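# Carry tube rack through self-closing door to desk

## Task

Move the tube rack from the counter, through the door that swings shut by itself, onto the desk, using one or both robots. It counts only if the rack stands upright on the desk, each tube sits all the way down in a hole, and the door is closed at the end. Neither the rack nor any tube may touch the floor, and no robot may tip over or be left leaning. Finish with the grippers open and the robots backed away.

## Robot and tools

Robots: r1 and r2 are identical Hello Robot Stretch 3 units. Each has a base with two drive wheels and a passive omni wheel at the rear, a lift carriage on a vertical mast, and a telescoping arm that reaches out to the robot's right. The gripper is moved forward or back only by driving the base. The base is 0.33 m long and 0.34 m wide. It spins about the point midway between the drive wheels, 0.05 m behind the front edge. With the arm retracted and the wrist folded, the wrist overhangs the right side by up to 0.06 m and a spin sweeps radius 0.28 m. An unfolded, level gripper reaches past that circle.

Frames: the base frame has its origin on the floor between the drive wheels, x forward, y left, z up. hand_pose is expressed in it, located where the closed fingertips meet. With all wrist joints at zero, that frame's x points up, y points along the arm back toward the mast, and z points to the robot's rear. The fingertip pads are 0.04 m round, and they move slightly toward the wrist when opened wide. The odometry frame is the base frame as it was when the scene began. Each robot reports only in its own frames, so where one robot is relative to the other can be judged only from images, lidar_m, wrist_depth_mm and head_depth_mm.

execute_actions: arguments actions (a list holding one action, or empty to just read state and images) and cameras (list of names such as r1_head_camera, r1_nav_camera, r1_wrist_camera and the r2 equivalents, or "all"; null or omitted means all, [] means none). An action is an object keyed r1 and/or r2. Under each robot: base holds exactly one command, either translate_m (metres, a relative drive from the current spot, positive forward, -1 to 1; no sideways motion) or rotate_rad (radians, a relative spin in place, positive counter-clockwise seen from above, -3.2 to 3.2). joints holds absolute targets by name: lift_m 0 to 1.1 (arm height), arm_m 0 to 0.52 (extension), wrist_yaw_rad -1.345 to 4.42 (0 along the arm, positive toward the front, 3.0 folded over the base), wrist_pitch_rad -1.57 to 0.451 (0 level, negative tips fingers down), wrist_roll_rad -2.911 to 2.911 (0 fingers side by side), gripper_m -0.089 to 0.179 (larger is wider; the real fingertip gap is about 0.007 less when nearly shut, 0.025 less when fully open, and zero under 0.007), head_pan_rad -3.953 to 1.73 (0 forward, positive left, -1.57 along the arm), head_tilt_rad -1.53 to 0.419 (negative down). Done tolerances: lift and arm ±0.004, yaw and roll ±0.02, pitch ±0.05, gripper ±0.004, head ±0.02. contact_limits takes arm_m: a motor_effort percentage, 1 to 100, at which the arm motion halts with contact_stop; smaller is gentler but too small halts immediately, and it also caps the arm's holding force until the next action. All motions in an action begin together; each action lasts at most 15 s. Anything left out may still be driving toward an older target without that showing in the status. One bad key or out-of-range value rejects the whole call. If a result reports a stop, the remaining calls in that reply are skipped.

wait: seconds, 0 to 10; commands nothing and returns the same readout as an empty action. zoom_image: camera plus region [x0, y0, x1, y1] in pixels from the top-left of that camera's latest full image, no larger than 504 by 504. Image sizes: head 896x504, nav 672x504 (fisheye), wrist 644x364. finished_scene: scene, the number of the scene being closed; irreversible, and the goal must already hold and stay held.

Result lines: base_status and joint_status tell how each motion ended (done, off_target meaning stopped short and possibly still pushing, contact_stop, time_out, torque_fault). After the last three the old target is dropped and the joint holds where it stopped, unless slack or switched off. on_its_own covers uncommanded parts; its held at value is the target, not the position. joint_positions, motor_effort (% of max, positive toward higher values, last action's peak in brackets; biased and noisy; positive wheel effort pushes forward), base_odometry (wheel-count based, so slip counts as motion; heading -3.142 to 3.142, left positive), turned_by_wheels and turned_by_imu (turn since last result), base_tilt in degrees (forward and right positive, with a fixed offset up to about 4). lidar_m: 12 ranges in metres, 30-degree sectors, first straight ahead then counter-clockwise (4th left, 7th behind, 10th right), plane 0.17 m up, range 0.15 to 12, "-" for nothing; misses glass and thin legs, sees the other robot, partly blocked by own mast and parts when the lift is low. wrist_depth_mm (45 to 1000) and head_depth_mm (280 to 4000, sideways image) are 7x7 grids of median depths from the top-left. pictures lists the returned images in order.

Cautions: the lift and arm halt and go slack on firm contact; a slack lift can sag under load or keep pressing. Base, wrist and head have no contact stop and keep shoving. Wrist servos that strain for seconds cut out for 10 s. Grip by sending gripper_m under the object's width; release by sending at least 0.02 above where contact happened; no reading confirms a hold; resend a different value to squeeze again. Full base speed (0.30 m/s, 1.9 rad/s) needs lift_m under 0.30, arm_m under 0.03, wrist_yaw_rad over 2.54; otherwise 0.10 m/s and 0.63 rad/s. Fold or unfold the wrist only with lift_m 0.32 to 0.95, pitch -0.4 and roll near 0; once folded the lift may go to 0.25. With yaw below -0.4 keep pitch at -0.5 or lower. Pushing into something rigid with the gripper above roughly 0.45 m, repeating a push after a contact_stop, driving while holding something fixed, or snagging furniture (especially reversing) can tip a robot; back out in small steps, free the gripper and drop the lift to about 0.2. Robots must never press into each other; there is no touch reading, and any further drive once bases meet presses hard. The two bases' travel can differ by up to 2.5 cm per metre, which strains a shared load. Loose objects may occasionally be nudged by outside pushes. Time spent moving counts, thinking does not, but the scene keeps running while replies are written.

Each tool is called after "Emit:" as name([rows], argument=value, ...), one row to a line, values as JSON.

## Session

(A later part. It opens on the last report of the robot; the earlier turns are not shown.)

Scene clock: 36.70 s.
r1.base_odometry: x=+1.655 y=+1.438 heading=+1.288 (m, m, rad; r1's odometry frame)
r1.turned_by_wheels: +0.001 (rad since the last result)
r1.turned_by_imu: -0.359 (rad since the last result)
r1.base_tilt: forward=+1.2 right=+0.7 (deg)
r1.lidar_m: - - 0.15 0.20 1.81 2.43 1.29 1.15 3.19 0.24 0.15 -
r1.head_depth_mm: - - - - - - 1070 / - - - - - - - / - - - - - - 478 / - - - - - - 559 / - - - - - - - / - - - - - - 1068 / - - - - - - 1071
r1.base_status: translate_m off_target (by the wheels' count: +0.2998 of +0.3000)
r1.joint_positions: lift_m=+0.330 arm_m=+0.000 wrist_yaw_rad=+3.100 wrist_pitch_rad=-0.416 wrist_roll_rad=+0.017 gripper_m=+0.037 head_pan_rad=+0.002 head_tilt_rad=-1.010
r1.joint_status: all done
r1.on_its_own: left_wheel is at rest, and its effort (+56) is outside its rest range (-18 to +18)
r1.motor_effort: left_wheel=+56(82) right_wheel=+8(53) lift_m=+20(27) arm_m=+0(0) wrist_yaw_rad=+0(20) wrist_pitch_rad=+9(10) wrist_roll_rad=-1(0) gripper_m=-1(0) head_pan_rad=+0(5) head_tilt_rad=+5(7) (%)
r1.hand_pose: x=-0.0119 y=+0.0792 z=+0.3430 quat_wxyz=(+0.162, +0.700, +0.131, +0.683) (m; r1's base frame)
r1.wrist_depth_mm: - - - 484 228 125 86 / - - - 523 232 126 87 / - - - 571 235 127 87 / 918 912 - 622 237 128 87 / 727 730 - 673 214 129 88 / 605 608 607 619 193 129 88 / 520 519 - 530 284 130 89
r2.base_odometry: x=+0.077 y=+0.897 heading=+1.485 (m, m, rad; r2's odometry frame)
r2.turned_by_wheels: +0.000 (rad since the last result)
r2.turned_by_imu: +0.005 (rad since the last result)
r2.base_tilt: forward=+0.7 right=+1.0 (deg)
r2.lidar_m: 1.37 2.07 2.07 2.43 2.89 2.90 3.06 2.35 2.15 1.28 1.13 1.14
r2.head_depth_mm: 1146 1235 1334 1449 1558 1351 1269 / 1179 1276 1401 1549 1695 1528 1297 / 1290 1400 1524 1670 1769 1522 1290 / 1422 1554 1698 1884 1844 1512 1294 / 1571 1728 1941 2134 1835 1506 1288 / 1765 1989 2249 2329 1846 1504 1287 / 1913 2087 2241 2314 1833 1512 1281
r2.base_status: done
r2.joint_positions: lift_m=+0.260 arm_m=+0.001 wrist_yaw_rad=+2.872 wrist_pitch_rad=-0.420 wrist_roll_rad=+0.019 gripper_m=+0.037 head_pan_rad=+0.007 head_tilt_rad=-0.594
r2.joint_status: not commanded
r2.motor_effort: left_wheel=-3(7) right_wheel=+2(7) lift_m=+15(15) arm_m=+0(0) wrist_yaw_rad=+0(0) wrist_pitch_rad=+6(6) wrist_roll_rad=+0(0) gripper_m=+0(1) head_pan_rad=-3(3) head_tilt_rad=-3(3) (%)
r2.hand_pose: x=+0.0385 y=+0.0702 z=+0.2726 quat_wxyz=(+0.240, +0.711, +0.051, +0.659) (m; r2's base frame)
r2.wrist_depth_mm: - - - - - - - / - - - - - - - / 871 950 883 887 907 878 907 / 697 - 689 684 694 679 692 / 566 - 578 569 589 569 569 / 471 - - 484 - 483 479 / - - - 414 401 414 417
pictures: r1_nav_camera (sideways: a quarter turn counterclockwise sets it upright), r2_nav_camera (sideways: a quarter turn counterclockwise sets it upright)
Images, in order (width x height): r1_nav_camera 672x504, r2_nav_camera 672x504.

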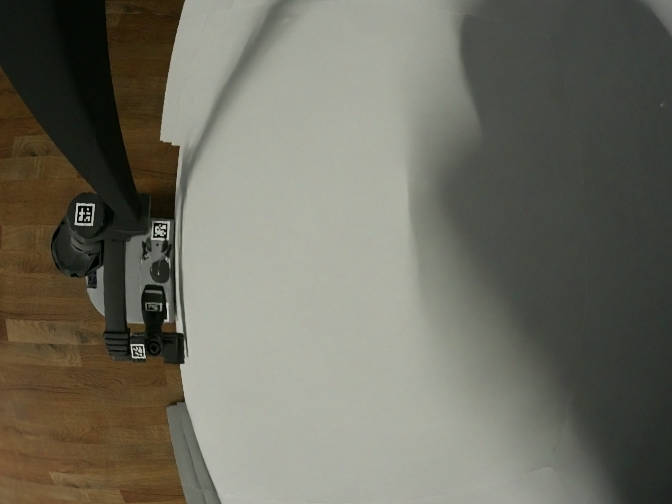

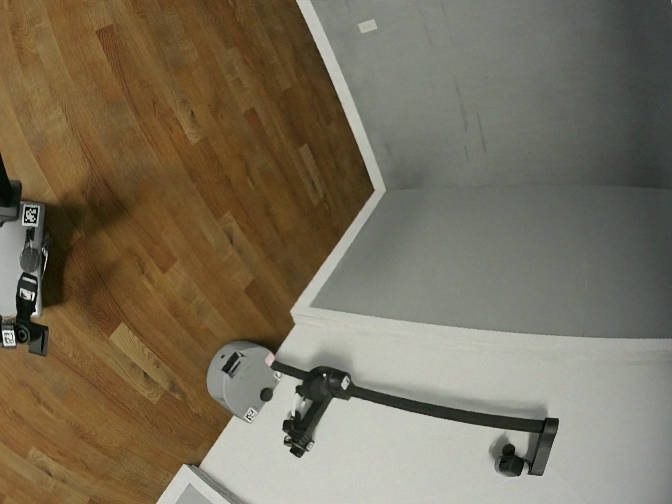

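Emit:
execute_actions([
  {"r1":{"base":{"translate_m":-0.04},"joints":{"head_pan_rad":-1.57,"head_tilt_rad":-1.2}},"r2":{"joints":{"head_pan_rad":-0.6,"head_tilt_rad":-0.5}}},
], cameras=["r1_nav_camera","r2_head_camera"])

Emit:
execute_actions([
  {"r1":{"base":{"translate_m":0.12}}},
], cameras=["r1_nav_camera","r2_head_camera"])

Scene clock: 43.63 s.
r1.base_odometry: x=+1.644 y=+1.400 heading=+1.288 (m, m, rad; r1's odometry frame)
r1.turned_by_wheels: +0.000 (rad since the last result)
r1.turned_by_imu: +0.000 (rad since the last result)
r1.base_tilt: forward=+1.3 right=+0.7 (deg)
r1.lidar_m: - - 0.15 0.33 1.80 2.43 1.25 1.11 3.16 0.41 0.15 -
r1.head_depth_mm: 1700 1566 1448 1342 1251 1200 - / 1702 1588 1444 1346 1272 - - / 1703 1570 1447 1350 1283 - - / 1696 1576 1435 1338 1287 - 1094 / 575 706 880 993 873 777 700 / 510 504 471 442 416 393 373 / 327 321 319 306 304 299 -
r1.base_status: done
r1.joint_positions: lift_m=+0.330 arm_m=+0.000 wrist_yaw_rad=+3.100 wrist_pitch_rad=-0.416 wrist_roll_rad=+0.017 gripper_m=+0.037 head_pan_rad=-1.563 head_tilt_rad=-1.186
r1.joint_status: all done
r1.motor_effort: left_wheel=-1(45) right_wheel=+0(8) lift_m=+20(20) arm_m=+1(0) wrist_yaw_rad=+0(0) wrist_pitch_rad=+9(9) wrist_roll_rad=-1(1) gripper_m=-1(0) head_pan_rad=-3(30) head_tilt_rad=-8(26) (%)
r1.hand_pose: x=-0.0119 y=+0.0792 z=+0.3430 quat_wxyz=(+0.162, +0.700, +0.131, +0.683) (m; r1's base frame)
r1.wrist_depth_mm: - - - 508 349 193 132 / - - - 542 357 193 133 / - - - 588 360 195 133 / 912 911 - 653 366 196 134 / 722 735 - 703 330 198 135 / 608 608 608 605 299 199 136 / 518 519 - 536 435 200 135
r2.base_odometry: x=+0.077 y=+0.897 heading=+1.485 (m, m, rad; r2's odometry frame)
r2.turned_by_wheels: +0.000 (rad since the last result)
r2.turned_by_imu: +0.000 (rad since the last result)
r2.base_tilt: forward=+0.9 right=+1.1 (deg)
r2.lidar_m: 1.37 2.06 2.07 2.43 2.89 2.89 3.05 2.35 2.15 1.28 1.13 1.11
r2.head_depth_mm: 971 1040 1116 1223 1337 1440 1376 / 986 1067 1149 1253 1373 1507 1362 / 1011 1085 1178 1290 1402 1531 1359 / 1012 1110 1205 1322 1380 1437 1299 / 974 1141 1239 1361 1246 1432 1294 / 969 1114 1222 1356 1253 1581 1349 / 1097 1198 1310 1440 1571 1622 1346
r2.base_status: not commanded
r2.joint_positions: lift_m=+0.260 arm_m=+0.001 wrist_yaw_rad=+2.872 wrist_pitch_rad=-0.420 wrist_roll_rad=+0.019 gripper_m=+0.037 head_pan_rad=-0.593 head_tilt_rad=-0.508
r2.joint_status: all done
r2.motor_effort: left_wheel=-2(2) right_wheel=+2(2) lift_m=+15(15) arm_m=+0(0) wrist_yaw_rad=+1(1) wrist_pitch_rad=+6(6) wrist_roll_rad=+0(0) gripper_m=-1(1) head_pan_rad=-4(31) head_tilt_rad=+2(9) (%)
r2.hand_pose: x=+0.0385 y=+0.0702 z=+0.2726 quat_wxyz=(+0.240, +0.711, +0.051, +0.659) (m; r2's base frame)
r2.wrist_depth_mm: - - - - - - - / - - - - - - - / 852 933 884 890 885 889 921 / 683 - 695 699 695 685 692 / 577 - 574 572 596 565 564 / 485 - - 483 - 470 489 / - - - 411 401 417 414
pictures: r1_nav_camera (sideways: a quarter turn counterclockwise sets it upright), r2_head_camera (sideways: a quarter turn clockwise sets it upright)
Images, in order (width x height): r1_nav_camera 672x504, r2_head_camera 896x504.

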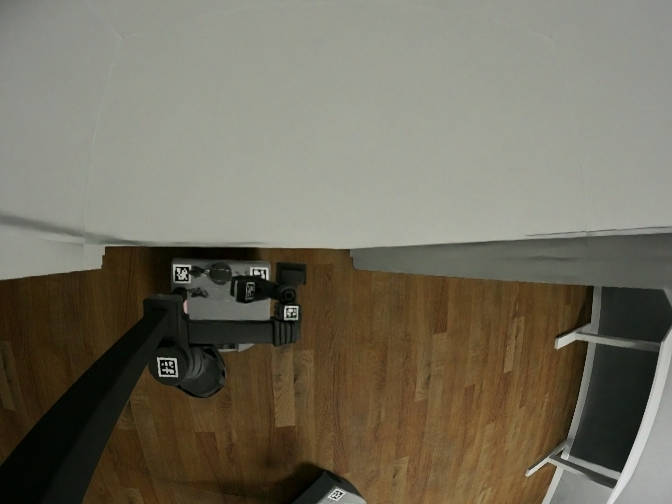

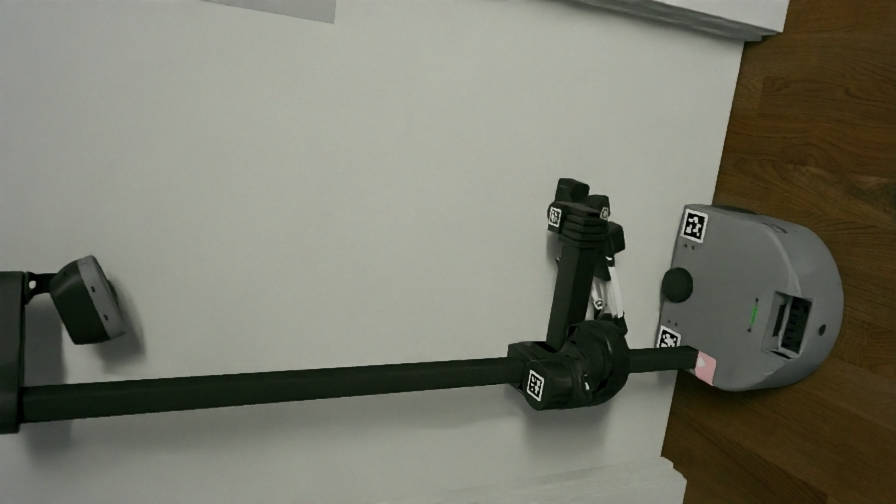

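Scene clock: 45.80 s.
r1.base_odometry: x=+1.677 y=+1.515 heading=+1.288 (m, m, rad; r1's odometry frame)
r1.turned_by_wheels: +0.000 (rad since the last result)
r1.turned_by_imu: -0.079 (rad since the last result)
r1.base_tilt: forward=+1.1 right=+0.8 (deg)
r1.lidar_m: - - 0.15 0.23 1.79 2.28 4.01 1.12 3.18 0.52 0.15 -
r1.head_depth_mm: 1634 1517 1412 1334 1247 1197 1105 / 1632 1524 1409 1327 1252 - - / 1661 1536 1416 1319 - - - / 1620 1497 1382 1324 - - 1104 / 567 700 852 801 743 690 641 / 415 401 386 370 357 344 336 / 303 - - - - - -
r1.base_status: done
r1.joint_positions: lift_m=+0.330 arm_m=+0.000 wrist_yaw_rad=+3.099 wrist_pitch_rad=-0.416 wrist_roll_rad=+0.017 gripper_m=+0.037 head_pan_rad=-1.462 head_tilt_rad=-1.220
r1.joint_status: not commanded
r1.motor_effort: left_wheel=+16(37) right_wheel=+5(21) lift_m=+20(20) arm_m=+1(0) wrist_yaw_rad=+1(5) wrist_pitch_rad=+9(8) wrist_roll_rad=-1(1) gripper_m=+0(0) head_pan_rad=-38(53) head_tilt_rad=+11(18) (%)
r1.hand_pose: x=-0.0116 y=+0.0792 z=+0.3430 quat_wxyz=(+0.162, +0.700, +0.130, +0.683) (m; r1's base frame)
r1.wrist_depth_mm: - - - 487 254 154 110 / - - - 524 260 157 112 / - - - 570 268 159 113 / 911 919 - 617 276 162 114 / 728 734 - 673 260 164 116 / 599 602 601 606 237 166 117 / 514 521 - 537 338 168 118
r2.base_odometry: x=+0.077 y=+0.897 heading=+1.485 (m, m, rad; r2's odometry frame)
r2.turned_by_wheels: +0.000 (rad since the last result)
r2.turned_by_imu: +0.000 (rad since the last result)
r2.base_tilt: forward=+0.9 right=+1.0 (deg)
r2.lidar_m: 1.37 2.07 2.07 2.43 2.89 2.89 3.07 2.36 2.15 1.28 1.13 1.12
r2.head_depth_mm: 970 1036 1122 1222 1329 1435 1373 / 991 1058 1148 1258 1378 1505 1361 / 1004 1088 1177 1285 1394 1530 1369 / 1003 1113 1205 1329 1375 1439 1314 / 1032 1138 1241 1356 1270 1432 1300 / 965 1117 1235 1382 1501 1632 1353 / 1100 1196 1308 1432 1563 1626 1355
r2.base_status: not commanded
r2.joint_positions: lift_m=+0.260 arm_m=+0.001 wrist_yaw_rad=+2.872 wrist_pitch_rad=-0.420 wrist_roll_rad=+0.019 gripper_m=+0.037 head_pan_rad=-0.593 head_tilt_rad=-0.508
r2.joint_status: not commanded
r2.motor_effort: left_wheel=-3(2) right_wheel=+1(2) lift_m=+15(14) arm_m=+0(0) wrist_yaw_rad=+0(1) wrist_pitch_rad=+6(6) wrist_roll_rad=+0(0) gripper_m=-1(0) head_pan_rad=-3(4) head_tilt_rad=+2(3) (%)
r2.hand_pose: x=+0.0385 y=+0.0702 z=+0.2726 quat_wxyz=(+0.240, +0.711, +0.051, +0.659) (m; r2's base frame)
r2.wrist_depth_mm: - - - - - - - / - - - - - - - / 859 909 886 872 879 885 869 / 679 - 686 701 686 692 681 / 560 - 570 568 586 567 568 / 475 - - 489 - 481 478 / - - - 417 404 419 421
pictures: r1_nav_camera (sideways: a quarter turn counterclockwise sets it upright), r2_head_camera (sideways: a quarter turn clockwise sets it upright)
Images, in order (width x height): r1_nav_camera 672x504, r2_head_camera 896x504.

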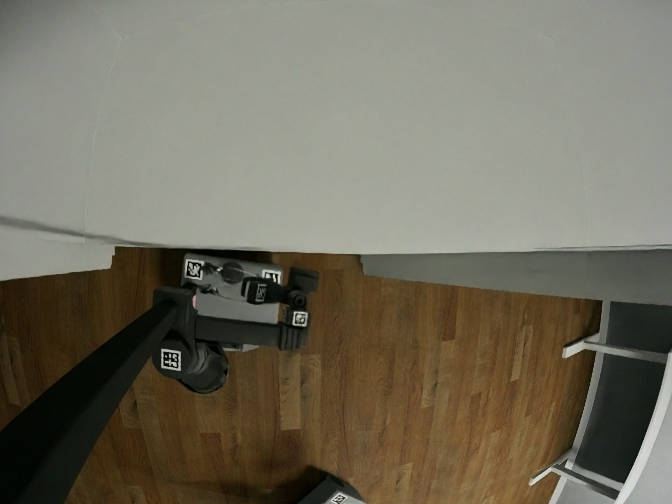

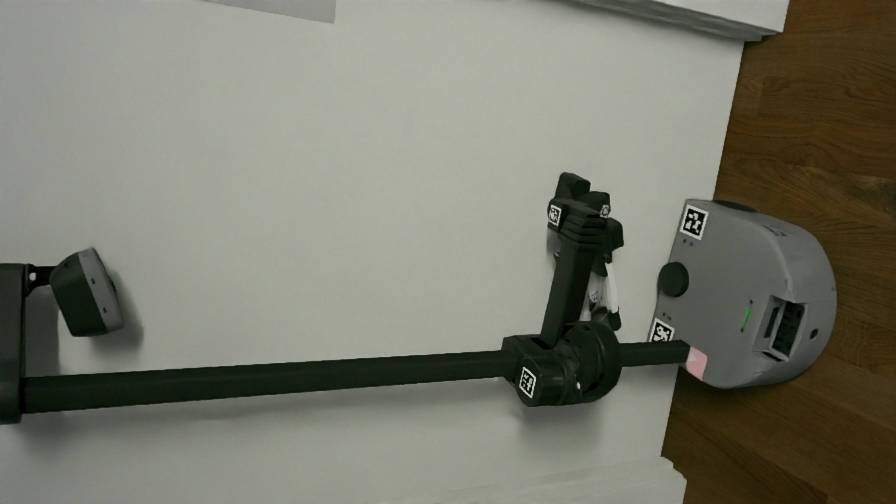

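Emit:
execute_actions([
  {"r1":{"base":{"translate_m":-0.35},"joints":{"head_pan_rad":-1.57,"head_tilt_rad":-1.2,"lift_m":0.27}}},
], cameras=[])

Emit:
execute_actions([
  {"r1":{"base":{"rotate_rad":-0.65}}},
], cameras=[])

Emit:
execute_actions([
  {"r1":{"base":{"translate_m":0.25}}},
], cameras=[])

Emit:
execute_actions([
  {"r1":{"base":{"rotate_rad":0.74},"joints":{"lift_m":0.33}}},
], cameras=["r1_nav_camera","r2_head_camera"])

Scene clock: 50.40 s.
r1.base_odometry: x=+1.580 y=+1.179 heading=+1.288 (m, m, rad; r1's odometry frame)
r1.turned_by_wheels: +0.000 (rad since the last result)
r1.turned_by_imu: -0.001 (rad since the last result)
r1.base_tilt: forward=+1.3 right=+0.7 (deg)
r1.lidar_m: 0.43 0.44 0.55 1.00 1.76 2.23 3.65 0.81 3.01 2.36 0.67 0.46
r1.head_depth_mm: 1685 1555 1423 1343 1245 1194 1098 / 1682 1532 1425 1346 1261 - - / 1675 1552 1421 1343 1277 - - / 1697 1543 1430 1340 1275 - 1100 / 1689 1551 1432 1340 1254 1165 1104 / 1677 1551 1438 1334 1250 1172 1111 / 1633 1457 1337 1305 1238 1167 1086
r1.base_status: done
r1.joint_positions: lift_m=+0.270 arm_m=+0.000 wrist_yaw_rad=+3.099 wrist_pitch_rad=-0.416 wrist_roll_rad=+0.017 gripper_m=+0.037 head_pan_rad=-1.564 head_tilt_rad=-1.199
r1.joint_status: all done
r1.motor_effort: left_wheel=+1(13) right_wheel=-1(5) lift_m=+12(20) arm_m=+0(0) wrist_yaw_rad=+1(1) wrist_pitch_rad=+9(9) wrist_roll_rad=-1(1) gripper_m=+0(1) head_pan_rad=-2(39) head_tilt_rad=+0(9) (%)
r1.hand_pose: x=-0.0117 y=+0.0792 z=+0.2835 quat_wxyz=(+0.162, +0.700, +0.130, +0.683) (m; r1's base frame)
r1.wrist_depth_mm: - - - - 978 554 487 / - - - - 982 566 493 / - - - - 943 604 496 / 781 792 - 793 789 642 506 / 628 630 - 632 640 634 517 / 526 531 - 550 545 524 493 / 466 - - - - 451 449
r2.base_odometry: x=+0.077 y=+0.897 heading=+1.485 (m, m, rad; r2's odometry frame)
r2.turned_by_wheels: +0.000 (rad since the last result)
r2.turned_by_imu: +0.000 (rad since the last result)
r2.base_tilt: forward=+0.9 right=+1.1 (deg)
r2.lidar_m: 0.84 2.07 2.07 2.43 2.89 2.89 3.06 2.36 2.15 1.28 1.13 0.81
r2.head_depth_mm: 967 1038 1126 1216 1330 1432 1366 / 986 1063 1150 1252 1372 1505 1364 / 1005 1089 1177 1287 1421 1549 1359 / 1028 1109 1210 1325 1460 1557 1337 / 1054 1138 1238 1359 1502 1614 1134 / 676 1163 1273 1406 1561 1625 1165 / 1065 1193 1306 1422 1513 984 1104
r2.base_status: not commanded
r2.joint_positions: lift_m=+0.260 arm_m=+0.001 wrist_yaw_rad=+2.872 wrist_pitch_rad=-0.420 wrist_roll_rad=+0.019 gripper_m=+0.037 head_pan_rad=-0.593 head_tilt_rad=-0.508
r2.joint_status: not commanded
r2.motor_effort: left_wheel=-2(2) right_wheel=+1(3) lift_m=+15(15) arm_m=+0(0) wrist_yaw_rad=+2(0) wrist_pitch_rad=+6(6) wrist_roll_rad=+0(0) gripper_m=+0(1) head_pan_rad=-4(4) head_tilt_rad=+3(3) (%)
r2.hand_pose: x=+0.0385 y=+0.0702 z=+0.2726 quat_wxyz=(+0.240, +0.711, +0.051, +0.659) (m; r2's base frame)
r2.wrist_depth_mm: - - - - - - - / - - - - - - - / 868 921 900 912 884 886 895 / 692 - 696 681 701 696 727 / 563 - 579 558 583 563 572 / 479 - - 487 - 483 478 / - - - 413 404 418 414
pictures: none
No camera images: the call's "cameras" was empty. Leave "cameras" out to get every camera's image.

Scene clock: 51.97 s.
r1.base_odometry: x=+1.580 y=+1.179 heading=+0.638 (m, m, rad; r1's odometry frame)
r1.turned_by_wheels: -0.650 (rad since the last result)
r1.turned_by_imu: -0.652 (rad since the last result)
r1.base_tilt: forward=+1.2 right=+0.7 (deg)
r1.lidar_m: 0.49 0.43 0.43 0.51 0.77 1.73 2.04 3.68 0.81 3.01 2.61 0.67
r1.head_depth_mm: 1035 1360 1411 1333 1246 1184 1105 / 1666 1327 1378 1351 1265 - - / 1682 1317 1387 1340 1284 - - / 1676 1559 1432 1343 1267 - 1097 / 1662 1556 1439 1333 1253 1176 1108 / 1693 1540 1428 1352 1250 1168 1111 / 1673 1550 1431 1337 1250 1176 1065
r1.base_status: done
r1.joint_positions: lift_m=+0.270 arm_m=+0.000 wrist_yaw_rad=+3.099 wrist_pitch_rad=-0.416 wrist_roll_rad=+0.017 gripper_m=+0.037 head_pan_rad=-1.564 head_tilt_rad=-1.199
r1.joint_status: not commanded
r1.motor_effort: left_wheel=+2(12) right_wheel=-2(6) lift_m=+12(12) arm_m=+1(0) wrist_yaw_rad=+1(1) wrist_pitch_rad=+9(9) wrist_roll_rad=-1(1) gripper_m=-1(1) head_pan_rad=-2(2) head_tilt_rad=+0(1) (%)
r1.hand_pose: x=-0.0117 y=+0.0792 z=+0.2835 quat_wxyz=(+0.162, +0.700, +0.130, +0.683) (m; r1's base frame)
r1.wrist_depth_mm: - - 622 588 498 417 355 / - - 684 635 529 438 370 / - - - 691 566 460 389 / 792 784 - 739 611 489 406 / 629 632 - 630 613 520 430 / 525 521 - 546 547 510 448 / 463 - - - - 454 440
r2.base_odometry: x=+0.077 y=+0.897 heading=+1.485 (m, m, rad; r2's odometry frame)
r2.turned_by_wheels: +0.000 (rad since the last result)
r2.turned_by_imu: +0.000 (rad since the last result)
r2.base_tilt: forward=+0.9 right=+1.0 (deg)
r2.lidar_m: 0.92 2.06 2.06 2.43 2.88 2.89 3.04 2.36 2.15 1.27 1.13 0.81
r2.head_depth_mm: 967 1038 1123 1219 1336 1435 1371 / 986 1064 1153 1251 1382 1519 1362 / 1010 1087 1182 1287 1420 1546 1370 / 1030 1108 1208 1322 1469 1573 1330 / 1047 1137 1238 1358 1501 1597 1112 / 672 1162 1274 1405 1547 1543 1137 / 1074 1171 1256 1383 1090 1036 1190
r2.base_status: not commanded
r2.joint_positions: lift_m=+0.260 arm_m=+0.001 wrist_yaw_rad=+2.872 wrist_pitch_rad=-0.420 wrist_roll_rad=+0.019 gripper_m=+0.037 head_pan_rad=-0.593 head_tilt_rad=-0.508
r2.joint_status: not commanded
r2.motor_effort: left_wheel=-2(3) right_wheel=+2(1) lift_m=+15(14) arm_m=+0(0) wrist_yaw_rad=+0(0) wrist_pitch_rad=+6(6) wrist_roll_rad=+0(0) gripper_m=+0(0) head_pan_rad=-3(4) head_tilt_rad=+4(3) (%)
r2.hand_pose: x=+0.0385 y=+0.0702 z=+0.2726 quat_wxyz=(+0.240, +0.711, +0.051, +0.659) (m; r2's base frame)
r2.wrist_depth_mm: - - - - - - - / - - - - - - - / 859 908 884 889 900 888 908 / 677 - 700 695 694 695 694 / 558 - 574 555 586 568 573 / 476 - - 482 - 478 488 / - - - 413 404 418 418
pictures: none
No camera images: the call's "cameras" was empty. Leave "cameras" out to get every camera's image.

Scene clock: 54.53 s.
r1.base_odometry: x=+1.780 y=+1.328 heading=+0.638 (m, m, rad; r1's odometry frame)
r1.turned_by_wheels: +0.000 (rad since the last result)
r1.turned_by_imu: +0.001 (rad since the last result)
r1.base_tilt: forward=+1.2 right=+0.7 (deg)
r1.lidar_m: 0.28 0.25 0.25 0.29 0.53 1.90 2.24 3.84 0.93 2.96 2.45 0.44
r1.head_depth_mm: 1687 1314 1397 1343 1253 1192 1098 / 1681 1542 1422 1338 1268 - - / 1686 1552 1434 1338 1275 - - / 1675 1543 1434 1339 1267 - 1093 / 1672 1543 1441 1332 1252 1168 1009 / 1680 1554 1441 1329 1247 1177 774 / 1687 1553 1430 1328 1238 927 628
r1.base_status: done
r1.joint_positions: lift_m=+0.270 arm_m=+0.000 wrist_yaw_rad=+3.099 wrist_pitch_rad=-0.416 wrist_roll_rad=+0.017 gripper_m=+0.037 head_pan_rad=-1.564 head_tilt_rad=-1.199
r1.joint_status: not commanded
r1.motor_effort: left_wheel=+2(14) right_wheel=-2(5) lift_m=+12(12) arm_m=+0(0) wrist_yaw_rad=+0(1) wrist_pitch_rad=+9(9) wrist_roll_rad=-1(1) gripper_m=-1(0) head_pan_rad=-2(3) head_tilt_rad=-1(0) (%)
r1.hand_pose: x=-0.0117 y=+0.0792 z=+0.2835 quat_wxyz=(+0.162, +0.700, +0.130, +0.683) (m; r1's base frame)
r1.wrist_depth_mm: - 590 453 385 302 251 216 / - 716 495 408 320 265 225 / - 818 - 440 343 281 236 / 784 759 - 489 368 296 248 / 633 635 - 527 388 314 260 / 522 524 - 526 391 334 272 / 468 - - - - 351 289
r2.base_odometry: x=+0.077 y=+0.897 heading=+1.485 (m, m, rad; r2's odometry frame)
r2.turned_by_wheels: +0.000 (rad since the last result)
r2.turned_by_imu: +0.000 (rad since the last result)
r2.base_tilt: forward=+0.8 right=+1.0 (deg)
r2.lidar_m: 1.37 2.07 2.07 2.43 2.89 2.90 3.04 2.36 2.15 1.28 1.13 0.93
r2.head_depth_mm: 965 1039 1119 1224 1340 1433 1378 / 985 1063 1149 1255 1379 1510 1352 / 871 1090 1178 1286 1417 1168 1280 / 1001 1113 1210 1324 1444 1304 1192 / 1027 960 1036 1320 1185 1328 1216 / 1079 1164 1276 1397 1533 1582 1322 / 1104 1193 1305 1426 1569 1627 1352
r2.base_status: not commanded
r2.joint_positions: lift_m=+0.260 arm_m=+0.001 wrist_yaw_rad=+2.872 wrist_pitch_rad=-0.420 wrist_roll_rad=+0.019 gripper_m=+0.037 head_pan_rad=-0.593 head_tilt_rad=-0.508
r2.joint_status: not commanded
r2.motor_effort: left_wheel=-2(2) right_wheel=+1(2) lift_m=+14(15) arm_m=+0(0) wrist_yaw_rad=-1(1) wrist_pitch_rad=+6(6) wrist_roll_rad=+0(0) gripper_m=-1(0) head_pan_rad=-3(3) head_tilt_rad=+3(3) (%)
r2.hand_pose: x=+0.0385 y=+0.0702 z=+0.2726 quat_wxyz=(+0.240, +0.711, +0.051, +0.659) (m; r2's base frame)
r2.wrist_depth_mm: - - - - - - - / - - - - - - - / 848 906 882 904 891 885 899 / 687 - 702 702 688 682 711 / 570 - 569 565 577 556 569 / 478 - - 490 - 478 482 / - - - 413 402 416 412
pictures: none
No camera images: the call's "cameras" was empty. Leave "cameras" out to get every camera's image.

Scene clock: 56.30 s.
r1.base_odometry: x=+1.780 y=+1.328 heading=+1.378 (m, m, rad; r1's odometry frame)
r1.turned_by_wheels: +0.740 (rad since the last result)
r1.turned_by_imu: +0.743 (rad since the last result)
r1.base_tilt: forward=+1.3 right=+0.7 (deg)
r1.lidar_m: 0.25 0.26 0.35 0.65 1.96 2.66 0.93 4.02 2.96 0.73 0.36 0.26
r1.head_depth_mm: 1693 1547 1426 1339 1252 1196 1089 / 1653 1549 1427 1344 1272 - - / 1676 1543 1426 1338 - - - / 1690 1553 1432 1331 1287 - 1095 / 1635 1537 1424 1320 1248 1172 1113 / 968 912 839 1022 1101 1051 1001 / 589 558 666 748 726 702 680
r1.base_status: done
r1.joint_positions: lift_m=+0.330 arm_m=+0.000 wrist_yaw_rad=+3.099 wrist_pitch_rad=-0.416 wrist_roll_rad=+0.017 gripper_m=+0.037 head_pan_rad=-1.564 head_tilt_rad=-1.199
r1.joint_status: all done
r1.motor_effort: left_wheel=-3(13) right_wheel=+2(9) lift_m=+27(27) arm_m=+0(1) wrist_yaw_rad=+0(0) wrist_pitch_rad=+8(9) wrist_roll_rad=-1(0) gripper_m=+1(1) head_pan_rad=-1(2) head_tilt_rad=+0(1) (%)
r1.hand_pose: x=-0.0117 y=+0.0792 z=+0.3425 quat_wxyz=(+0.162, +0.700, +0.130, +0.683) (m; r1's base frame)
r1.wrist_depth_mm: - - - - 639 462 313 / - - - - 680 461 315 / - - - - 740 468 318 / 914 908 - 922 794 474 319 / 730 720 - 724 736 473 320 / 602 600 605 606 625 477 322 / 518 527 - 538 505 477 322
r2.base_odometry: x=+0.077 y=+0.897 heading=+1.485 (m, m, rad; r2's odometry frame)
r2.turned_by_wheels: +0.000 (rad since the last result)
r2.turned_by_imu: +0.000 (rad since the last result)
r2.base_tilt: forward=+0.9 right=+0.9 (deg)
r2.lidar_m: 1.37 2.07 2.07 2.43 2.89 2.89 3.06 2.36 2.15 1.28 1.13 0.91
r2.head_depth_mm: 965 1041 1128 1224 1337 1438 1367 / 990 1064 1154 1248 1364 1517 1360 / 977 1087 1175 1283 1405 1318 1224 / 810 1112 1213 1322 1439 1332 1197 / 774 842 1203 1301 1073 1002 1224 / 1075 1164 1269 1396 1555 1625 1346 / 1096 1193 1309 1435 1569 1622 1354
r2.base_status: not commanded
r2.joint_positions: lift_m=+0.260 arm_m=+0.001 wrist_yaw_rad=+2.872 wrist_pitch_rad=-0.420 wrist_roll_rad=+0.019 gripper_m=+0.037 head_pan_rad=-0.593 head_tilt_rad=-0.508
r2.joint_status: not commanded
r2.motor_effort: left_wheel=-2(2) right_wheel=+2(2) lift_m=+14(14) arm_m=+0(0) wrist_yaw_rad=+0(0) wrist_pitch_rad=+6(6) wrist_roll_rad=+0(0) gripper_m=+0(0) head_pan_rad=-4(4) head_tilt_rad=+3(3) (%)
r2.hand_pose: x=+0.0385 y=+0.0702 z=+0.2726 quat_wxyz=(+0.240, +0.711, +0.051, +0.659) (m; r2's base frame)
r2.wrist_depth_mm: - - - - - - - / - - - - - - - / 857 910 901 879 877 896 894 / 686 - 681 686 690 690 692 / 555 - 579 562 589 568 569 / 478 - - 484 - 473 484 / - - - 413 400 414 418
pictures: r1_nav_camera (sideways: a quarter turn counterclockwise sets it upright), r2_head_camera (sideways: a quarter turn clockwise sets it upright)
Images, in order (width x height): r1_nav_camera 672x504, r2_head_camera 896x504.

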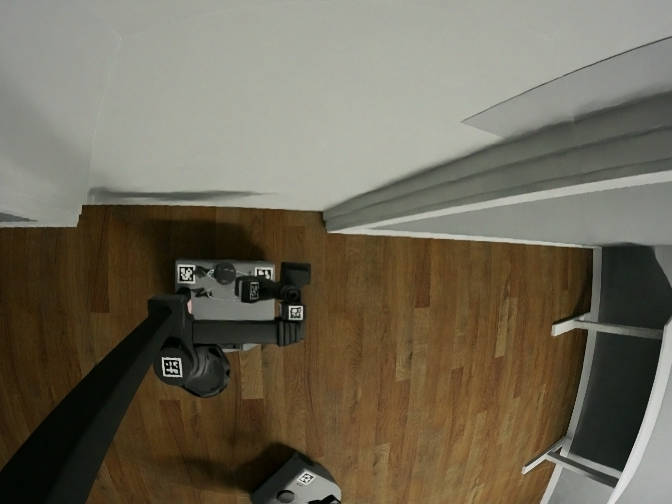

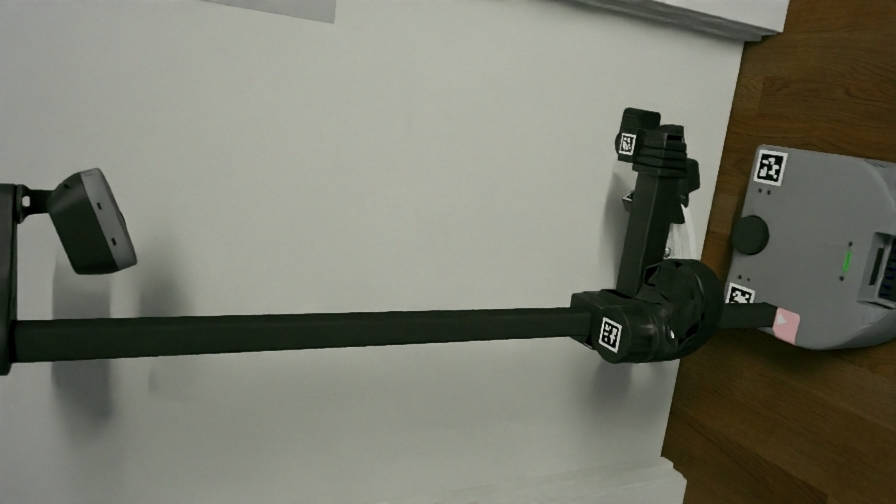

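Emit:
execute_actions([
  {"r1":{"base":{"translate_m":0.17},"joints":{"head_pan_rad":-3.0,"head_tilt_rad":-1.3}}},
], cameras=[])

Emit:
execute_actions([
  {"r1":{"base":{"translate_m":0.15}}},
], cameras=["r1_nav_camera","r2_head_camera"])

Scene clock: 59.43 s.
r1.base_odometry: x=+1.813 y=+1.494 heading=+1.378 (m, m, rad; r1's odometry frame)
r1.turned_by_wheels: +0.000 (rad since the last result)
r1.turned_by_imu: -0.037 (rad since the last result)
r1.base_tilt: forward=+1.2 right=+0.7 (deg)
r1.lidar_m: - - 0.15 0.28 1.95 2.57 1.09 4.14 3.04 0.39 0.15 -
r1.head_depth_mm: 1549 1438 1379 1304 1224 927 364 / 1551 1449 1374 1313 - 849 352 / 1530 1450 1383 1332 - 760 354 / 1356 1453 1372 1318 - 714 343 / 1319 1425 1362 1306 - 682 332 / 1493 1448 1357 1305 1249 626 337 / 1541 1435 1364 1302 1240 603 326
r1.base_status: done
r1.joint_positions: lift_m=+0.330 arm_m=+0.000 wrist_yaw_rad=+3.099 wrist_pitch_rad=-0.416 wrist_roll_rad=+0.017 gripper_m=+0.037 head_pan_rad=-2.950 head_tilt_rad=-1.280
r1.joint_status: head_pan_rad off_target (ended at -2.950, target -3.000); head_tilt_rad off_target (ended at -1.280, target -1.300)
r1.motor_effort: left_wheel=+14(33) right_wheel=+7(18) lift_m=+27(27) arm_m=+0(0) wrist_yaw_rad=+0(0) wrist_pitch_rad=+9(9) wrist_roll_rad=-1(0) gripper_m=+0(0) head_pan_rad=-18(33) head_tilt_rad=-11(18) (%)
r1.hand_pose: x=-0.0118 y=+0.0792 z=+0.3425 quat_wxyz=(+0.162, +0.700, +0.130, +0.683) (m; r1's base frame)
r1.wrist_depth_mm: - - - 627 300 171 119 / - - - 677 306 172 120 / - - - 739 314 175 121 / 927 914 - 807 316 176 122 / 723 720 - 726 292 178 122 / 607 608 603 609 263 179 123 / 522 529 - 534 384 180 124
r2.base_odometry: x=+0.077 y=+0.897 heading=+1.485 (m, m, rad; r2's odometry frame)
r2.turned_by_wheels: +0.000 (rad since the last result)
r2.turned_by_imu: +0.000 (rad since the last result)
r2.base_tilt: forward=+0.9 right=+1.1 (deg)
r2.lidar_m: 1.37 2.07 2.06 2.43 2.89 2.89 3.05 2.36 2.15 1.27 1.13 1.07
r2.head_depth_mm: 966 1041 1123 1221 1329 1431 1364 / 987 1057 1153 1251 1345 1505 1364 / 941 1084 1176 1286 1346 1436 1285 / 1023 1099 1194 1308 1197 1408 1288 / 1032 1113 1230 1349 1440 1579 1317 / 1081 1167 1265 1397 1551 1622 1359 / 1101 1195 1313 1429 1569 1618 1354
r2.base_status: not commanded
r2.joint_positions: lift_m=+0.260 arm_m=+0.001 wrist_yaw_rad=+2.872 wrist_pitch_rad=-0.420 wrist_roll_rad=+0.019 gripper_m=+0.037 head_pan_rad=-0.593 head_tilt_rad=-0.508
r2.joint_status: not commanded
r2.motor_effort: left_wheel=-3(3) right_wheel=+1(2) lift_m=+14(15) arm_m=+0(0) wrist_yaw_rad=+0(1) wrist_pitch_rad=+6(6) wrist_roll_rad=+0(0) gripper_m=+0(0) head_pan_rad=-4(4) head_tilt_rad=+3(3) (%)
r2.hand_pose: x=+0.0385 y=+0.0702 z=+0.2726 quat_wxyz=(+0.240, +0.711, +0.051, +0.659) (m; r2's base frame)
r2.wrist_depth_mm: - - - - - - - / - - - - - - - / 864 943 891 900 892 894 911 / 684 - 696 688 697 698 702 / 566 - 579 562 585 565 566 / 475 - - 483 - 477 480 / - - - 413 405 418 416
pictures: none
No camera images: the call's "cameras" was empty. Leave "cameras" out to get every camera's image.

Scene clock: 61.87 s.
r1.base_odometry: x=+1.842 y=+1.641 heading=+1.379 (m, m, rad; r1's odometry frame)
r1.turned_by_wheels: +0.001 (rad since the last result)
r1.turned_by_imu: -0.165 (rad since the last result)
r1.base_tilt: forward=+1.2 right=+0.7 (deg)
r1.lidar_m: - - 0.15 0.19 1.91 2.27 4.03 1.09 3.06 0.39 0.16 0.15
r1.head_depth_mm: 1592 1487 1389 1306 1264 794 346 / 1589 1486 1396 1327 - 832 352 / 1582 1474 1395 1349 - 719 360 / 1581 1485 1395 1321 - 752 368 / 1374 1464 1392 1320 - 874 358 / 1345 1440 1388 1311 1250 829 366 / 1356 1468 1388 1315 1240 1013 374
r1.base_status: translate_m off_target (by the wheels' count: +0.1498 of +0.1500)
r1.joint_positions: lift_m=+0.330 arm_m=+0.000 wrist_yaw_rad=+3.100 wrist_pitch_rad=-0.417 wrist_roll_rad=+0.017 gripper_m=+0.037 head_pan_rad=-2.936 head_tilt_rad=-1.251
r1.joint_status: not commanded
r1.on_its_own: left_wheel is at rest, and its effort (+51) is outside its rest range (-18 to +18)
r1.motor_effort: left_wheel=+51(91) right_wheel=+7(26) lift_m=+25(27) arm_m=+0(0) wrist_yaw_rad=+0(1) wrist_pitch_rad=+9(9) wrist_roll_rad=-1(1) gripper_m=+0(1) head_pan_rad=-23(26) head_tilt_rad=-26(30) (%)
r1.hand_pose: x=-0.0119 y=+0.0792 z=+0.3426 quat_wxyz=(+0.162, +0.700, +0.131, +0.683) (m; r1's base frame)
r1.wrist_depth_mm: - - 618 433 215 143 107 / - - - 464 223 147 109 / - - - 499 233 151 112 / 898 916 - 554 241 155 113 / 721 730 - 581 236 159 116 / 615 608 609 573 220 162 118 / 517 530 - 536 308 166 120
r2.base_odometry: x=+0.077 y=+0.897 heading=+1.485 (m, m, rad; r2's odometry frame)
r2.turned_by_wheels: +0.000 (rad since the last result)
r2.turned_by_imu: +0.000 (rad since the last result)
r2.base_tilt: forward=+0.8 right=+0.9 (deg)
r2.lidar_m: 1.37 2.06 2.06 2.42 2.89 2.89 3.05 2.37 2.15 1.27 1.13 1.09
r2.head_depth_mm: 968 1043 1121 1222 1326 1431 1360 / 982 1058 1147 1253 1342 1503 1365 / 967 1088 1180 1287 1343 1440 1298 / 1022 1097 1191 1304 1233 1438 1294 / 1029 1134 1230 1351 1253 1534 1322 / 1077 1170 1273 1396 1555 1630 1361 / 1104 1188 1298 1437 1562 1627 1349
r2.base_status: not commanded
r2.joint_positions: lift_m=+0.260 arm_m=+0.001 wrist_yaw_rad=+2.872 wrist_pitch_rad=-0.420 wrist_roll_rad=+0.019 gripper_m=+0.037 head_pan_rad=-0.593 head_tilt_rad=-0.508
r2.joint_status: not commanded
r2.motor_effort: left_wheel=-2(2) right_wheel=+2(1) lift_m=+15(15) arm_m=+0(0) wrist_yaw_rad=+0(0) wrist_pitch_rad=+6(6) wrist_roll_rad=+0(0) gripper_m=+0(0) head_pan_rad=-4(3) head_tilt_rad=+3(3) (%)
r2.hand_pose: x=+0.0385 y=+0.0702 z=+0.2726 quat_wxyz=(+0.240, +0.711, +0.051, +0.659) (m; r2's base frame)
r2.wrist_depth_mm: - - - - - - - / - - - - - - - / 848 917 893 896 878 893 879 / 686 - 705 688 712 691 691 / 562 - 571 563 594 564 574 / 479 - - 493 - 474 478 / - - - 414 403 411 413
pictures: r1_nav_camera (sideways: a quarter turn counterclockwise sets it upright), r2_head_camera (sideways: a quarter turn clockwise sets it upright)
Images, in order (width x height): r1_nav_camera 672x504, r2_head_camera 896x504.

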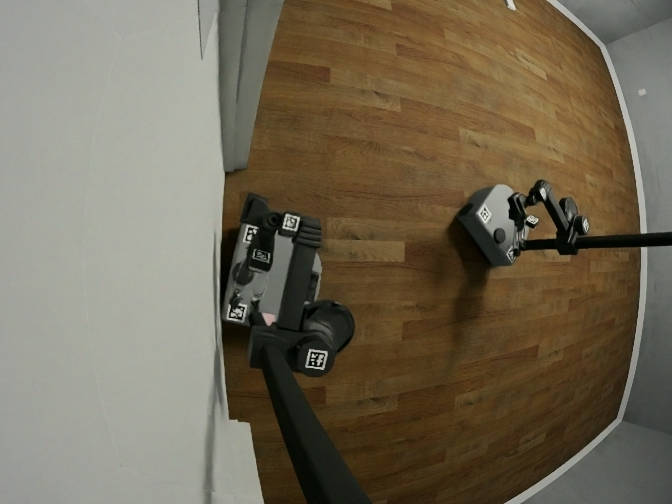

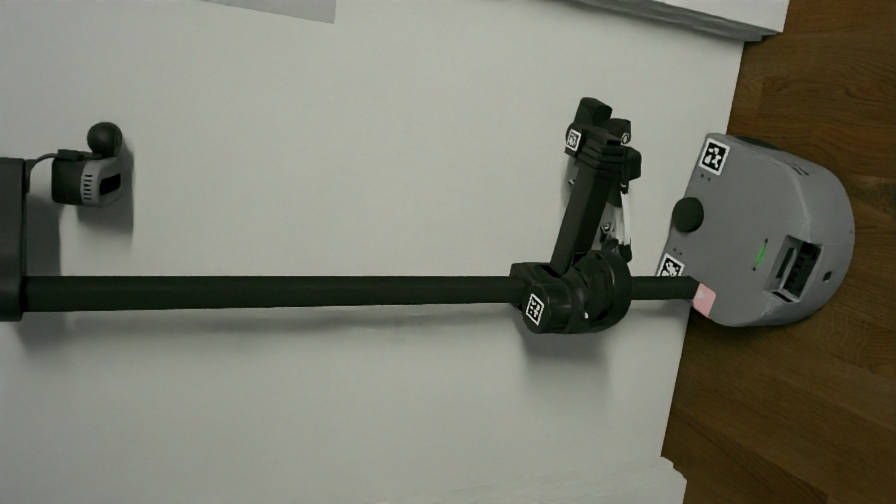

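Emit:
execute_actions([
  {"r1":{"base":{"translate_m":-0.33},"joints":{"head_pan_rad":-3.1,"head_tilt_rad":-1.0,"lift_m":0.27}}},
], cameras=[])

Emit:
execute_actions([
  {"r1":{"base":{"rotate_rad":-2.96}}},
], cameras=["r1_nav_camera","r2_head_camera"])

Scene clock: 65.93 s.
r1.base_odometry: x=+1.779 y=+1.317 heading=+1.379 (m, m, rad; r1's odometry frame)
r1.turned_by_wheels: +0.000 (rad since the last result)
r1.turned_by_imu: -0.001 (rad since the last result)
r1.base_tilt: forward=+1.3 right=+0.8 (deg)
r1.lidar_m: 0.41 0.41 0.48 0.74 1.84 2.18 3.69 0.79 2.92 2.49 0.60 0.46
r1.head_depth_mm: 2256 1894 1662 1466 1319 1226 1082 / 2258 1916 1661 1464 1319 1220 1071 / 2268 1908 1646 1461 1328 - - / 2254 1943 1657 1480 1324 - - / 2288 1924 1663 1465 1322 1223 - / 2255 1928 1665 1408 1314 1207 1104 / 2310 1871 1255 1272 1322 1197 1090
r1.base_status: done
r1.joint_positions: lift_m=+0.270 arm_m=+0.000 wrist_yaw_rad=+3.100 wrist_pitch_rad=-0.417 wrist_roll_rad=+0.017 gripper_m=+0.037 head_pan_rad=-3.093 head_tilt_rad=-1.000
r1.joint_status: all done
r1.motor_effort: left_wheel=-1(41) right_wheel=+0(6) lift_m=+12(21) arm_m=+0(0) wrist_yaw_rad=+0(0) wrist_pitch_rad=+9(9) wrist_roll_rad=-1(1) gripper_m=+0(1) head_pan_rad=-3(30) head_tilt_rad=+0(25) (%)
r1.hand_pose: x=-0.0119 y=+0.0792 z=+0.2835 quat_wxyz=(+0.162, +0.700, +0.131, +0.683) (m; r1's base frame)
r1.wrist_depth_mm: - - - - 690 568 420 / - - - - 717 573 429 / - - - - 766 597 441 / 799 791 - 802 773 602 447 / 638 630 - 643 628 591 454 / 526 528 - 545 546 532 466 / 463 - - - - 452 442
r2.base_odometry: x=+0.077 y=+0.897 heading=+1.485 (m, m, rad; r2's odometry frame)
r2.turned_by_wheels: +0.000 (rad since the last result)
r2.turned_by_imu: +0.000 (rad since the last result)
r2.base_tilt: forward=+0.8 right=+1.0 (deg)
r2.lidar_m: 1.37 2.06 2.07 2.43 2.89 2.90 3.04 2.37 2.15 1.28 1.13 0.79
r2.head_depth_mm: 964 1037 1123 1219 1336 1441 1368 / 986 1062 1146 1251 1380 1506 1364 / 1004 1089 1183 1288 1416 1535 1336 / 723 1111 1206 1320 1456 1575 1134 / 705 1138 1237 1354 1503 1611 1161 / 1075 1150 1241 1342 1471 987 1112 / 667 739 1288 1436 1567 1573 1317
r2.base_status: not commanded
r2.joint_positions: lift_m=+0.260 arm_m=+0.001 wrist_yaw_rad=+2.872 wrist_pitch_rad=-0.420 wrist_roll_rad=+0.019 gripper_m=+0.037 head_pan_rad=-0.593 head_tilt_rad=-0.508
r2.joint_status: not commanded
r2.motor_effort: left_wheel=-3(3) right_wheel=+2(2) lift_m=+14(14) arm_m=+0(0) wrist_yaw_rad=+1(1) wrist_pitch_rad=+6(6) wrist_roll_rad=+0(0) gripper_m=+1(1) head_pan_rad=-4(4) head_tilt_rad=+2(3) (%)
r2.hand_pose: x=+0.0385 y=+0.0702 z=+0.2726 quat_wxyz=(+0.240, +0.711, +0.051, +0.659) (m; r2's base frame)
r2.wrist_depth_mm: - - - - - - - / - - - - - - - / 874 918 891 888 880 854 875 / 704 - 692 689 696 691 712 / 559 - 579 557 595 564 572 / 477 - - 486 - 486 477 / - - - 412 410 424 413
pictures: none
No camera images: the call's "cameras" was empty. Leave "cameras" out to get every camera's image.

Scene clock: 69.00 s.
r1.base_odometry: x=+1.779 y=+1.317 heading=-1.581 (m, m, rad; r1's odometry frame)
r1.turned_by_wheels: -2.960 (rad since the last result)
r1.turned_by_imu: -2.973 (rad since the last result)
r1.base_tilt: forward=+1.2 right=+0.7 (deg)
r1.lidar_m: 0.93 0.79 2.92 1.42 0.57 0.43 0.41 0.42 0.57 1.22 1.89 2.55
r1.head_depth_mm: 368 442 561 757 1170 1225 1082 / 368 443 558 755 1160 1213 1071 / 366 441 556 753 1071 - - / 366 441 556 751 1151 - - / 365 439 554 745 1138 1223 - / 365 439 551 743 1140 1214 1099 / 363 437 552 739 1139 1189 1087
r1.base_status: done
r1.joint_positions: lift_m=+0.270 arm_m=+0.000 wrist_yaw_rad=+3.100 wrist_pitch_rad=-0.417 wrist_roll_rad=+0.017 gripper_m=+0.037 head_pan_rad=-3.094 head_tilt_rad=-1.000
r1.joint_status: not commanded
r1.motor_effort: left_wheel=+2(14) right_wheel=-2(6) lift_m=+12(12) arm_m=+0(0) wrist_yaw_rad=-1(1) wrist_pitch_rad=+9(9) wrist_roll_rad=+0(1) gripper_m=+0(0) head_pan_rad=-2(2) head_tilt_rad=+1(0) (%)
r1.hand_pose: x=-0.0119 y=+0.0791 z=+0.2835 quat_wxyz=(+0.162, +0.700, +0.131, +0.683) (m; r1's base frame)
r1.wrist_depth_mm: 453 626 - - - - - / 482 619 - - - - - / 508 665 - - - - - / 536 630 - 794 801 806 799 / 532 624 - 628 629 636 633 / 508 527 - 543 550 530 527 / 464 - - - - 450 453
r2.base_odometry: x=+0.077 y=+0.897 heading=+1.485 (m, m, rad; r2's odometry frame)
r2.turned_by_wheels: +0.000 (rad since the last result)
r2.turned_by_imu: +0.000 (rad since the last result)
r2.base_tilt: forward=+0.8 right=+1.1 (deg)
r2.lidar_m: 1.37 2.07 2.07 2.43 2.89 2.89 3.05 2.36 2.15 1.28 1.13 0.78
r2.head_depth_mm: 967 1037 1119 1223 1333 1432 1364 / 974 1064 1150 1257 1369 1512 1365 / 986 770 1145 1240 1345 1154 1301 / 1015 1112 1208 1319 1407 1354 1182 / 644 1136 1242 1367 1469 1161 1218 / 1074 1165 1278 1398 1536 1499 1290 / 1096 1197 1310 1429 1575 1620 1347
r2.base_status: not commanded
r2.joint_positions: lift_m=+0.260 arm_m=+0.001 wrist_yaw_rad=+2.872 wrist_pitch_rad=-0.420 wrist_roll_rad=+0.019 gripper_m=+0.037 head_pan_rad=-0.593 head_tilt_rad=-0.508
r2.joint_status: not commanded
r2.motor_effort: left_wheel=-2(2) right_wheel=+1(2) lift_m=+15(14) arm_m=+0(0) wrist_yaw_rad=+1(0) wrist_pitch_rad=+6(6) wrist_roll_rad=+0(0) gripper_m=+0(0) head_pan_rad=-4(4) head_tilt_rad=+3(3) (%)
r2.hand_pose: x=+0.0385 y=+0.0702 z=+0.2726 quat_wxyz=(+0.240, +0.711, +0.051, +0.659) (m; r2's base frame)
r2.wrist_depth_mm: - - - - - - - / - - - - - - - / 853 922 895 888 895 860 890 / 695 - 695 688 697 695 697 / 561 - 570 570 593 567 575 / 478 - - 490 - 477 479 / - - - 415 410 415 416
pictures: r1_nav_camera (sideways: a quarter turn counterclockwise sets it upright), r2_head_camera (sideways: a quarter turn clockwise sets it upright)
Images, in order (width x height): r1_nav_camera 672x504, r2_head_camera 896x504.

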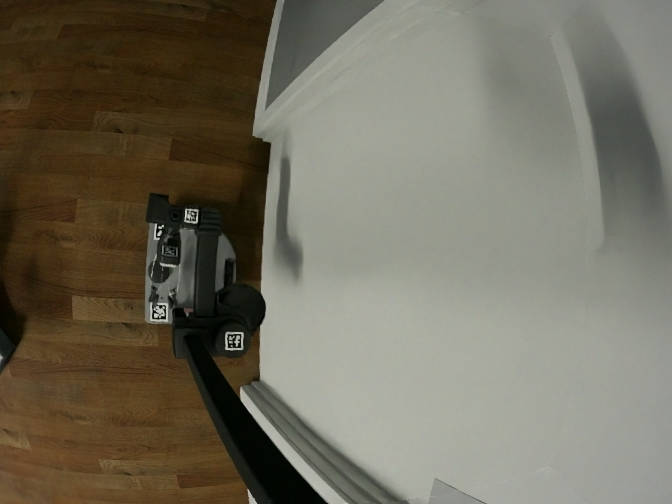

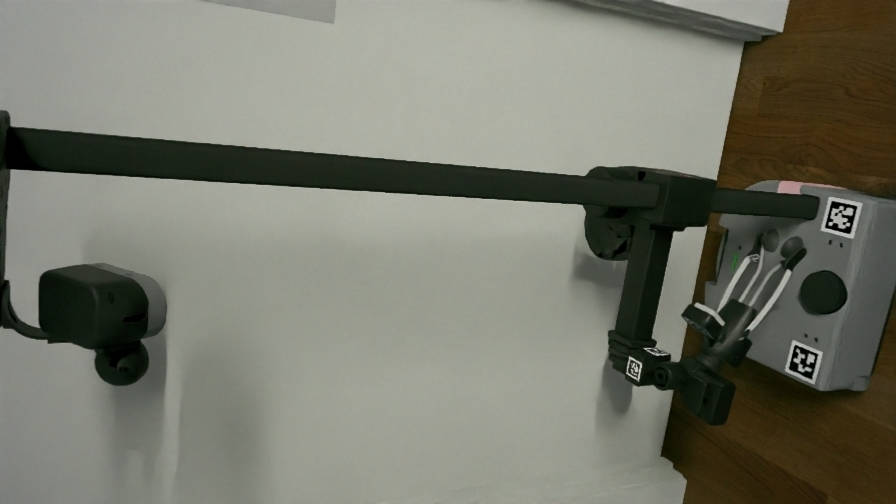

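Rear gap about 0.13 m. Push slowly.

Emit:
execute_actions([
  {"r1":{"base":{"translate_m":-0.11},"joints":{"lift_m":0.31}}},
], cameras=[])

Emit:
execute_actions([
  {"r1":{"base":{"translate_m":-0.15}}},
], cameras=["r1_nav_camera","r2_head_camera"])

Scene clock: 71.30 s.
r1.base_odometry: x=+1.780 y=+1.427 heading=-1.581 (m, m, rad; r1's odometry frame)
r1.turned_by_wheels: +0.000 (rad since the last result)
r1.turned_by_imu: +0.000 (rad since the last result)
r1.base_tilt: forward=+1.2 right=+0.7 (deg)
r1.lidar_m: 0.90 0.89 2.99 0.96 0.43 0.31 0.30 0.31 0.41 0.82 1.90 2.56
r1.head_depth_mm: - 314 397 538 829 1203 1083 / - 314 396 536 825 - 1062 / - 313 395 534 764 - - / - 312 393 531 812 - - / - 311 392 529 810 1197 - / - 310 390 526 803 1197 - / - 310 389 523 800 1181 1086
r1.base_status: done
r1.joint_positions: lift_m=+0.310 arm_m=+0.000 wrist_yaw_rad=+3.100 wrist_pitch_rad=-0.417 wrist_roll_rad=+0.017 gripper_m=+0.037 head_pan_rad=-3.094 head_tilt_rad=-1.000
r1.joint_status: all done
r1.motor_effort: left_wheel=+1(11) right_wheel=-1(7) lift_m=+27(28) arm_m=+0(0) wrist_yaw_rad=+1(1) wrist_pitch_rad=+8(8) wrist_roll_rad=-1(1) gripper_m=+0(0) head_pan_rad=-3(3) head_tilt_rad=+0(0) (%)
r1.hand_pose: x=-0.0119 y=+0.0791 z=+0.3225 quat_wxyz=(+0.162, +0.700, +0.131, +0.683) (m; r1's base frame)
r1.wrist_depth_mm: 396 447 - - - - - / 386 485 - - - - - / 385 521 - - - - - / 383 564 - 880 864 882 876 / 381 578 - 694 699 707 706 / 389 543 581 578 602 583 576 / 387 513 - - 485 497 498
r2.base_odometry: x=+0.077 y=+0.897 heading=+1.485 (m, m, rad; r2's odometry frame)
r2.turned_by_wheels: +0.000 (rad since the last result)
r2.turned_by_imu: +0.000 (rad since the last result)
r2.base_tilt: forward=+0.8 right=+1.1 (deg)
r2.lidar_m: 1.37 2.07 2.07 2.44 2.89 2.89 3.06 2.36 2.15 1.28 1.13 0.89
r2.head_depth_mm: 966 1040 1122 1218 1339 1433 1368 / 964 1057 1147 1255 1374 1515 1368 / 1003 1069 1151 1249 1145 1437 1297 / 746 1112 1208 1325 1407 1359 1279 / 1028 1141 1236 1359 1421 1361 1294 / 1077 1161 1272 1400 1556 1582 1352 / 1099 1201 1302 1435 1566 1625 1352
r2.base_status: not commanded
r2.joint_positions: lift_m=+0.260 arm_m=+0.001 wrist_yaw_rad=+2.872 wrist_pitch_rad=-0.420 wrist_roll_rad=+0.019 gripper_m=+0.037 head_pan_rad=-0.593 head_tilt_rad=-0.508
r2.joint_status: not commanded
r2.motor_effort: left_wheel=-2(3) right_wheel=+2(2) lift_m=+15(15) arm_m=+0(0) wrist_yaw_rad=-1(0) wrist_pitch_rad=+6(6) wrist_roll_rad=+0(0) gripper_m=+0(0) head_pan_rad=-4(3) head_tilt_rad=+2(3) (%)
r2.hand_pose: x=+0.0385 y=+0.0702 z=+0.2726 quat_wxyz=(+0.240, +0.711, +0.051, +0.659) (m; r2's base frame)
r2.wrist_depth_mm: - - - - - - - / - - - - - - - / 861 905 863 894 902 892 903 / 701 - 692 686 684 695 682 / 565 - 577 570 593 569 569 / 476 - - 482 - 485 485 / - - - 415 402 414 416
pictures: none
No camera images: the call's "cameras" was empty. Leave "cameras" out to get every camera's image.

Scene clock: 73.97 s.
r1.base_odometry: x=+1.781 y=+1.577 heading=-1.580 (m, m, rad; r1's odometry frame)
r1.turned_by_wheels: +0.001 (rad since the last result)
r1.turned_by_imu: +0.008 (rad since the last result)
r1.base_tilt: forward=+1.3 right=+0.8 (deg)
r1.lidar_m: 1.03 1.06 3.06 0.47 0.46 0.31 0.27 0.28 0.32 0.57 1.90 2.57
r1.head_depth_mm: - 324 418 593 1005 1222 1073 / - 313 401 557 901 - 1061 / - 307 384 525 772 - - / - 302 370 497 743 - - / - 297 356 472 705 1042 - / - 292 342 448 656 1087 - / - 287 330 429 609 1068 1093
r1.base_status: translate_m off_target (by the wheels' count: -0.1497 of -0.1500)
r1.joint_positions: lift_m=+0.310 arm_m=+0.000 wrist_yaw_rad=+3.100 wrist_pitch_rad=-0.416 wrist_roll_rad=+0.017 gripper_m=+0.037 head_pan_rad=-3.094 head_tilt_rad=-0.998
r1.joint_status: not commanded
r1.on_its_own: left_wheel is at rest, and its effort (-32) is outside its rest range (-18 to +18); right_wheel is at rest, and its effort (-44) is outside its rest range (-18 to +18)
r1.motor_effort: left_wheel=-32(100) right_wheel=-44(47) lift_m=+26(27) arm_m=-1(0) wrist_yaw_rad=+0(1) wrist_pitch_rad=+9(8) wrist_roll_rad=-1(0) gripper_m=+1(0) head_pan_rad=-1(2) head_tilt_rad=-1(1) (%)
r1.hand_pose: x=-0.0119 y=+0.0792 z=+0.3227 quat_wxyz=(+0.162, +0.700, +0.130, +0.683) (m; r1's base frame)
r1.wrist_depth_mm: - - 485 - - - - / - - - - - - - / 487 - - - - - - / 475 869 - 886 874 873 889 / 451 696 - 692 703 706 706 / 438 577 576 582 607 572 581 / 421 513 - - 484 500 495
r2.base_odometry: x=+0.077 y=+0.897 heading=+1.485 (m, m, rad; r2's odometry frame)
r2.turned_by_wheels: +0.000 (rad since the last result)
r2.turned_by_imu: +0.000 (rad since the last result)
r2.base_tilt: forward=+0.9 right=+0.9 (deg)
r2.lidar_m: 1.37 2.06 2.07 2.43 2.89 2.89 3.06 2.36 2.15 1.28 1.13 1.03
r2.head_depth_mm: 1122 1199 1309 1438 1620 1557 1364 / 1086 1199 1311 1445 1601 1631 1362 / 1120 1199 1303 1399 1317 1456 1362 / 857 1223 1321 1452 1536 1421 1366 / 1127 1214 1322 1456 1351 1498 1356 / 1128 1226 1332 1457 1603 1630 1354 / 1130 1223 1326 1457 1583 1625 1355
r2.base_status: not commanded
r2.joint_positions: lift_m=+0.260 arm_m=+0.001 wrist_yaw_rad=+2.872 wrist_pitch_rad=-0.420 wrist_roll_rad=+0.019 gripper_m=+0.037 head_pan_rad=-0.593 head_tilt_rad=-0.508
r2.joint_status: not commanded
r2.motor_effort: left_wheel=-2(2) right_wheel=+2(1) lift_m=+14(14) arm_m=+0(0) wrist_yaw_rad=+0(0) wrist_pitch_rad=+6(6) wrist_roll_rad=+0(0) gripper_m=+1(0) head_pan_rad=-3(4) head_tilt_rad=+3(3) (%)
r2.hand_pose: x=+0.0385 y=+0.0702 z=+0.2726 quat_wxyz=(+0.240, +0.711, +0.051, +0.659) (m; r2's base frame)
r2.wrist_depth_mm: - - - - - - - / - - - - - - - / 853 923 880 910 900 897 896 / 688 - 712 677 689 694 697 / 558 - 573 575 585 565 569 / 477 - - 481 - 476 480 / - - - 416 404 410 418
pictures: r1_nav_camera (sideways: a quarter turn counterclockwise sets it upright), r2_head_camera (sideways: a quarter turn clockwise sets it upright)
Images, in order (width x height): r1_nav_camera 672x504, r2_head_camera 896x504.

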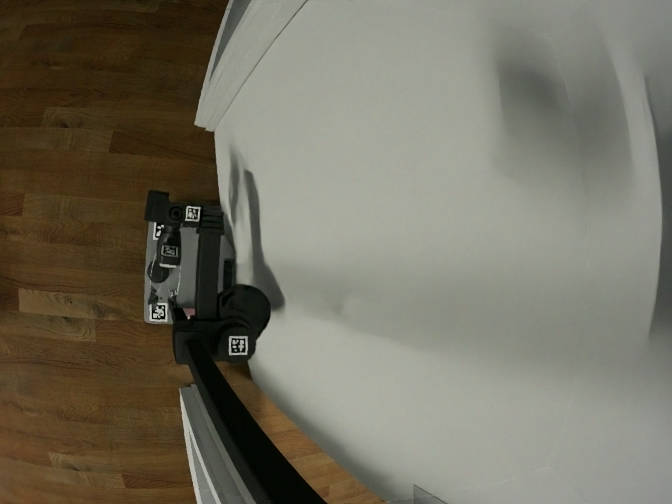

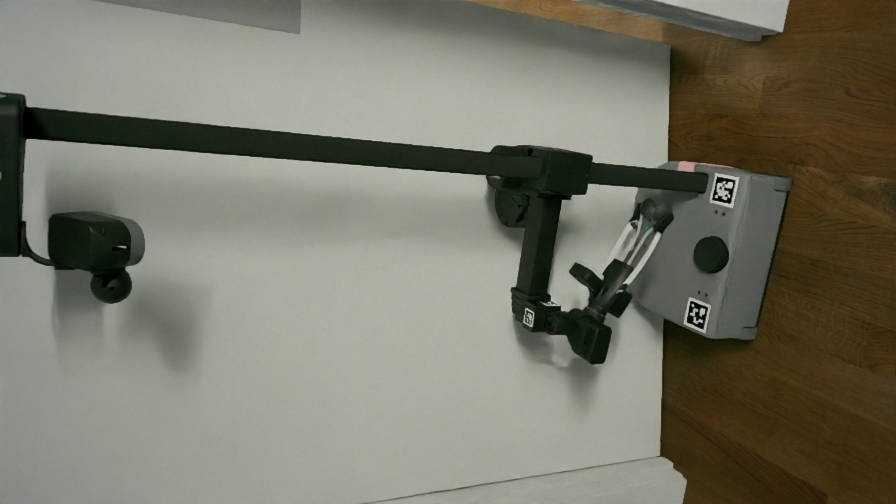

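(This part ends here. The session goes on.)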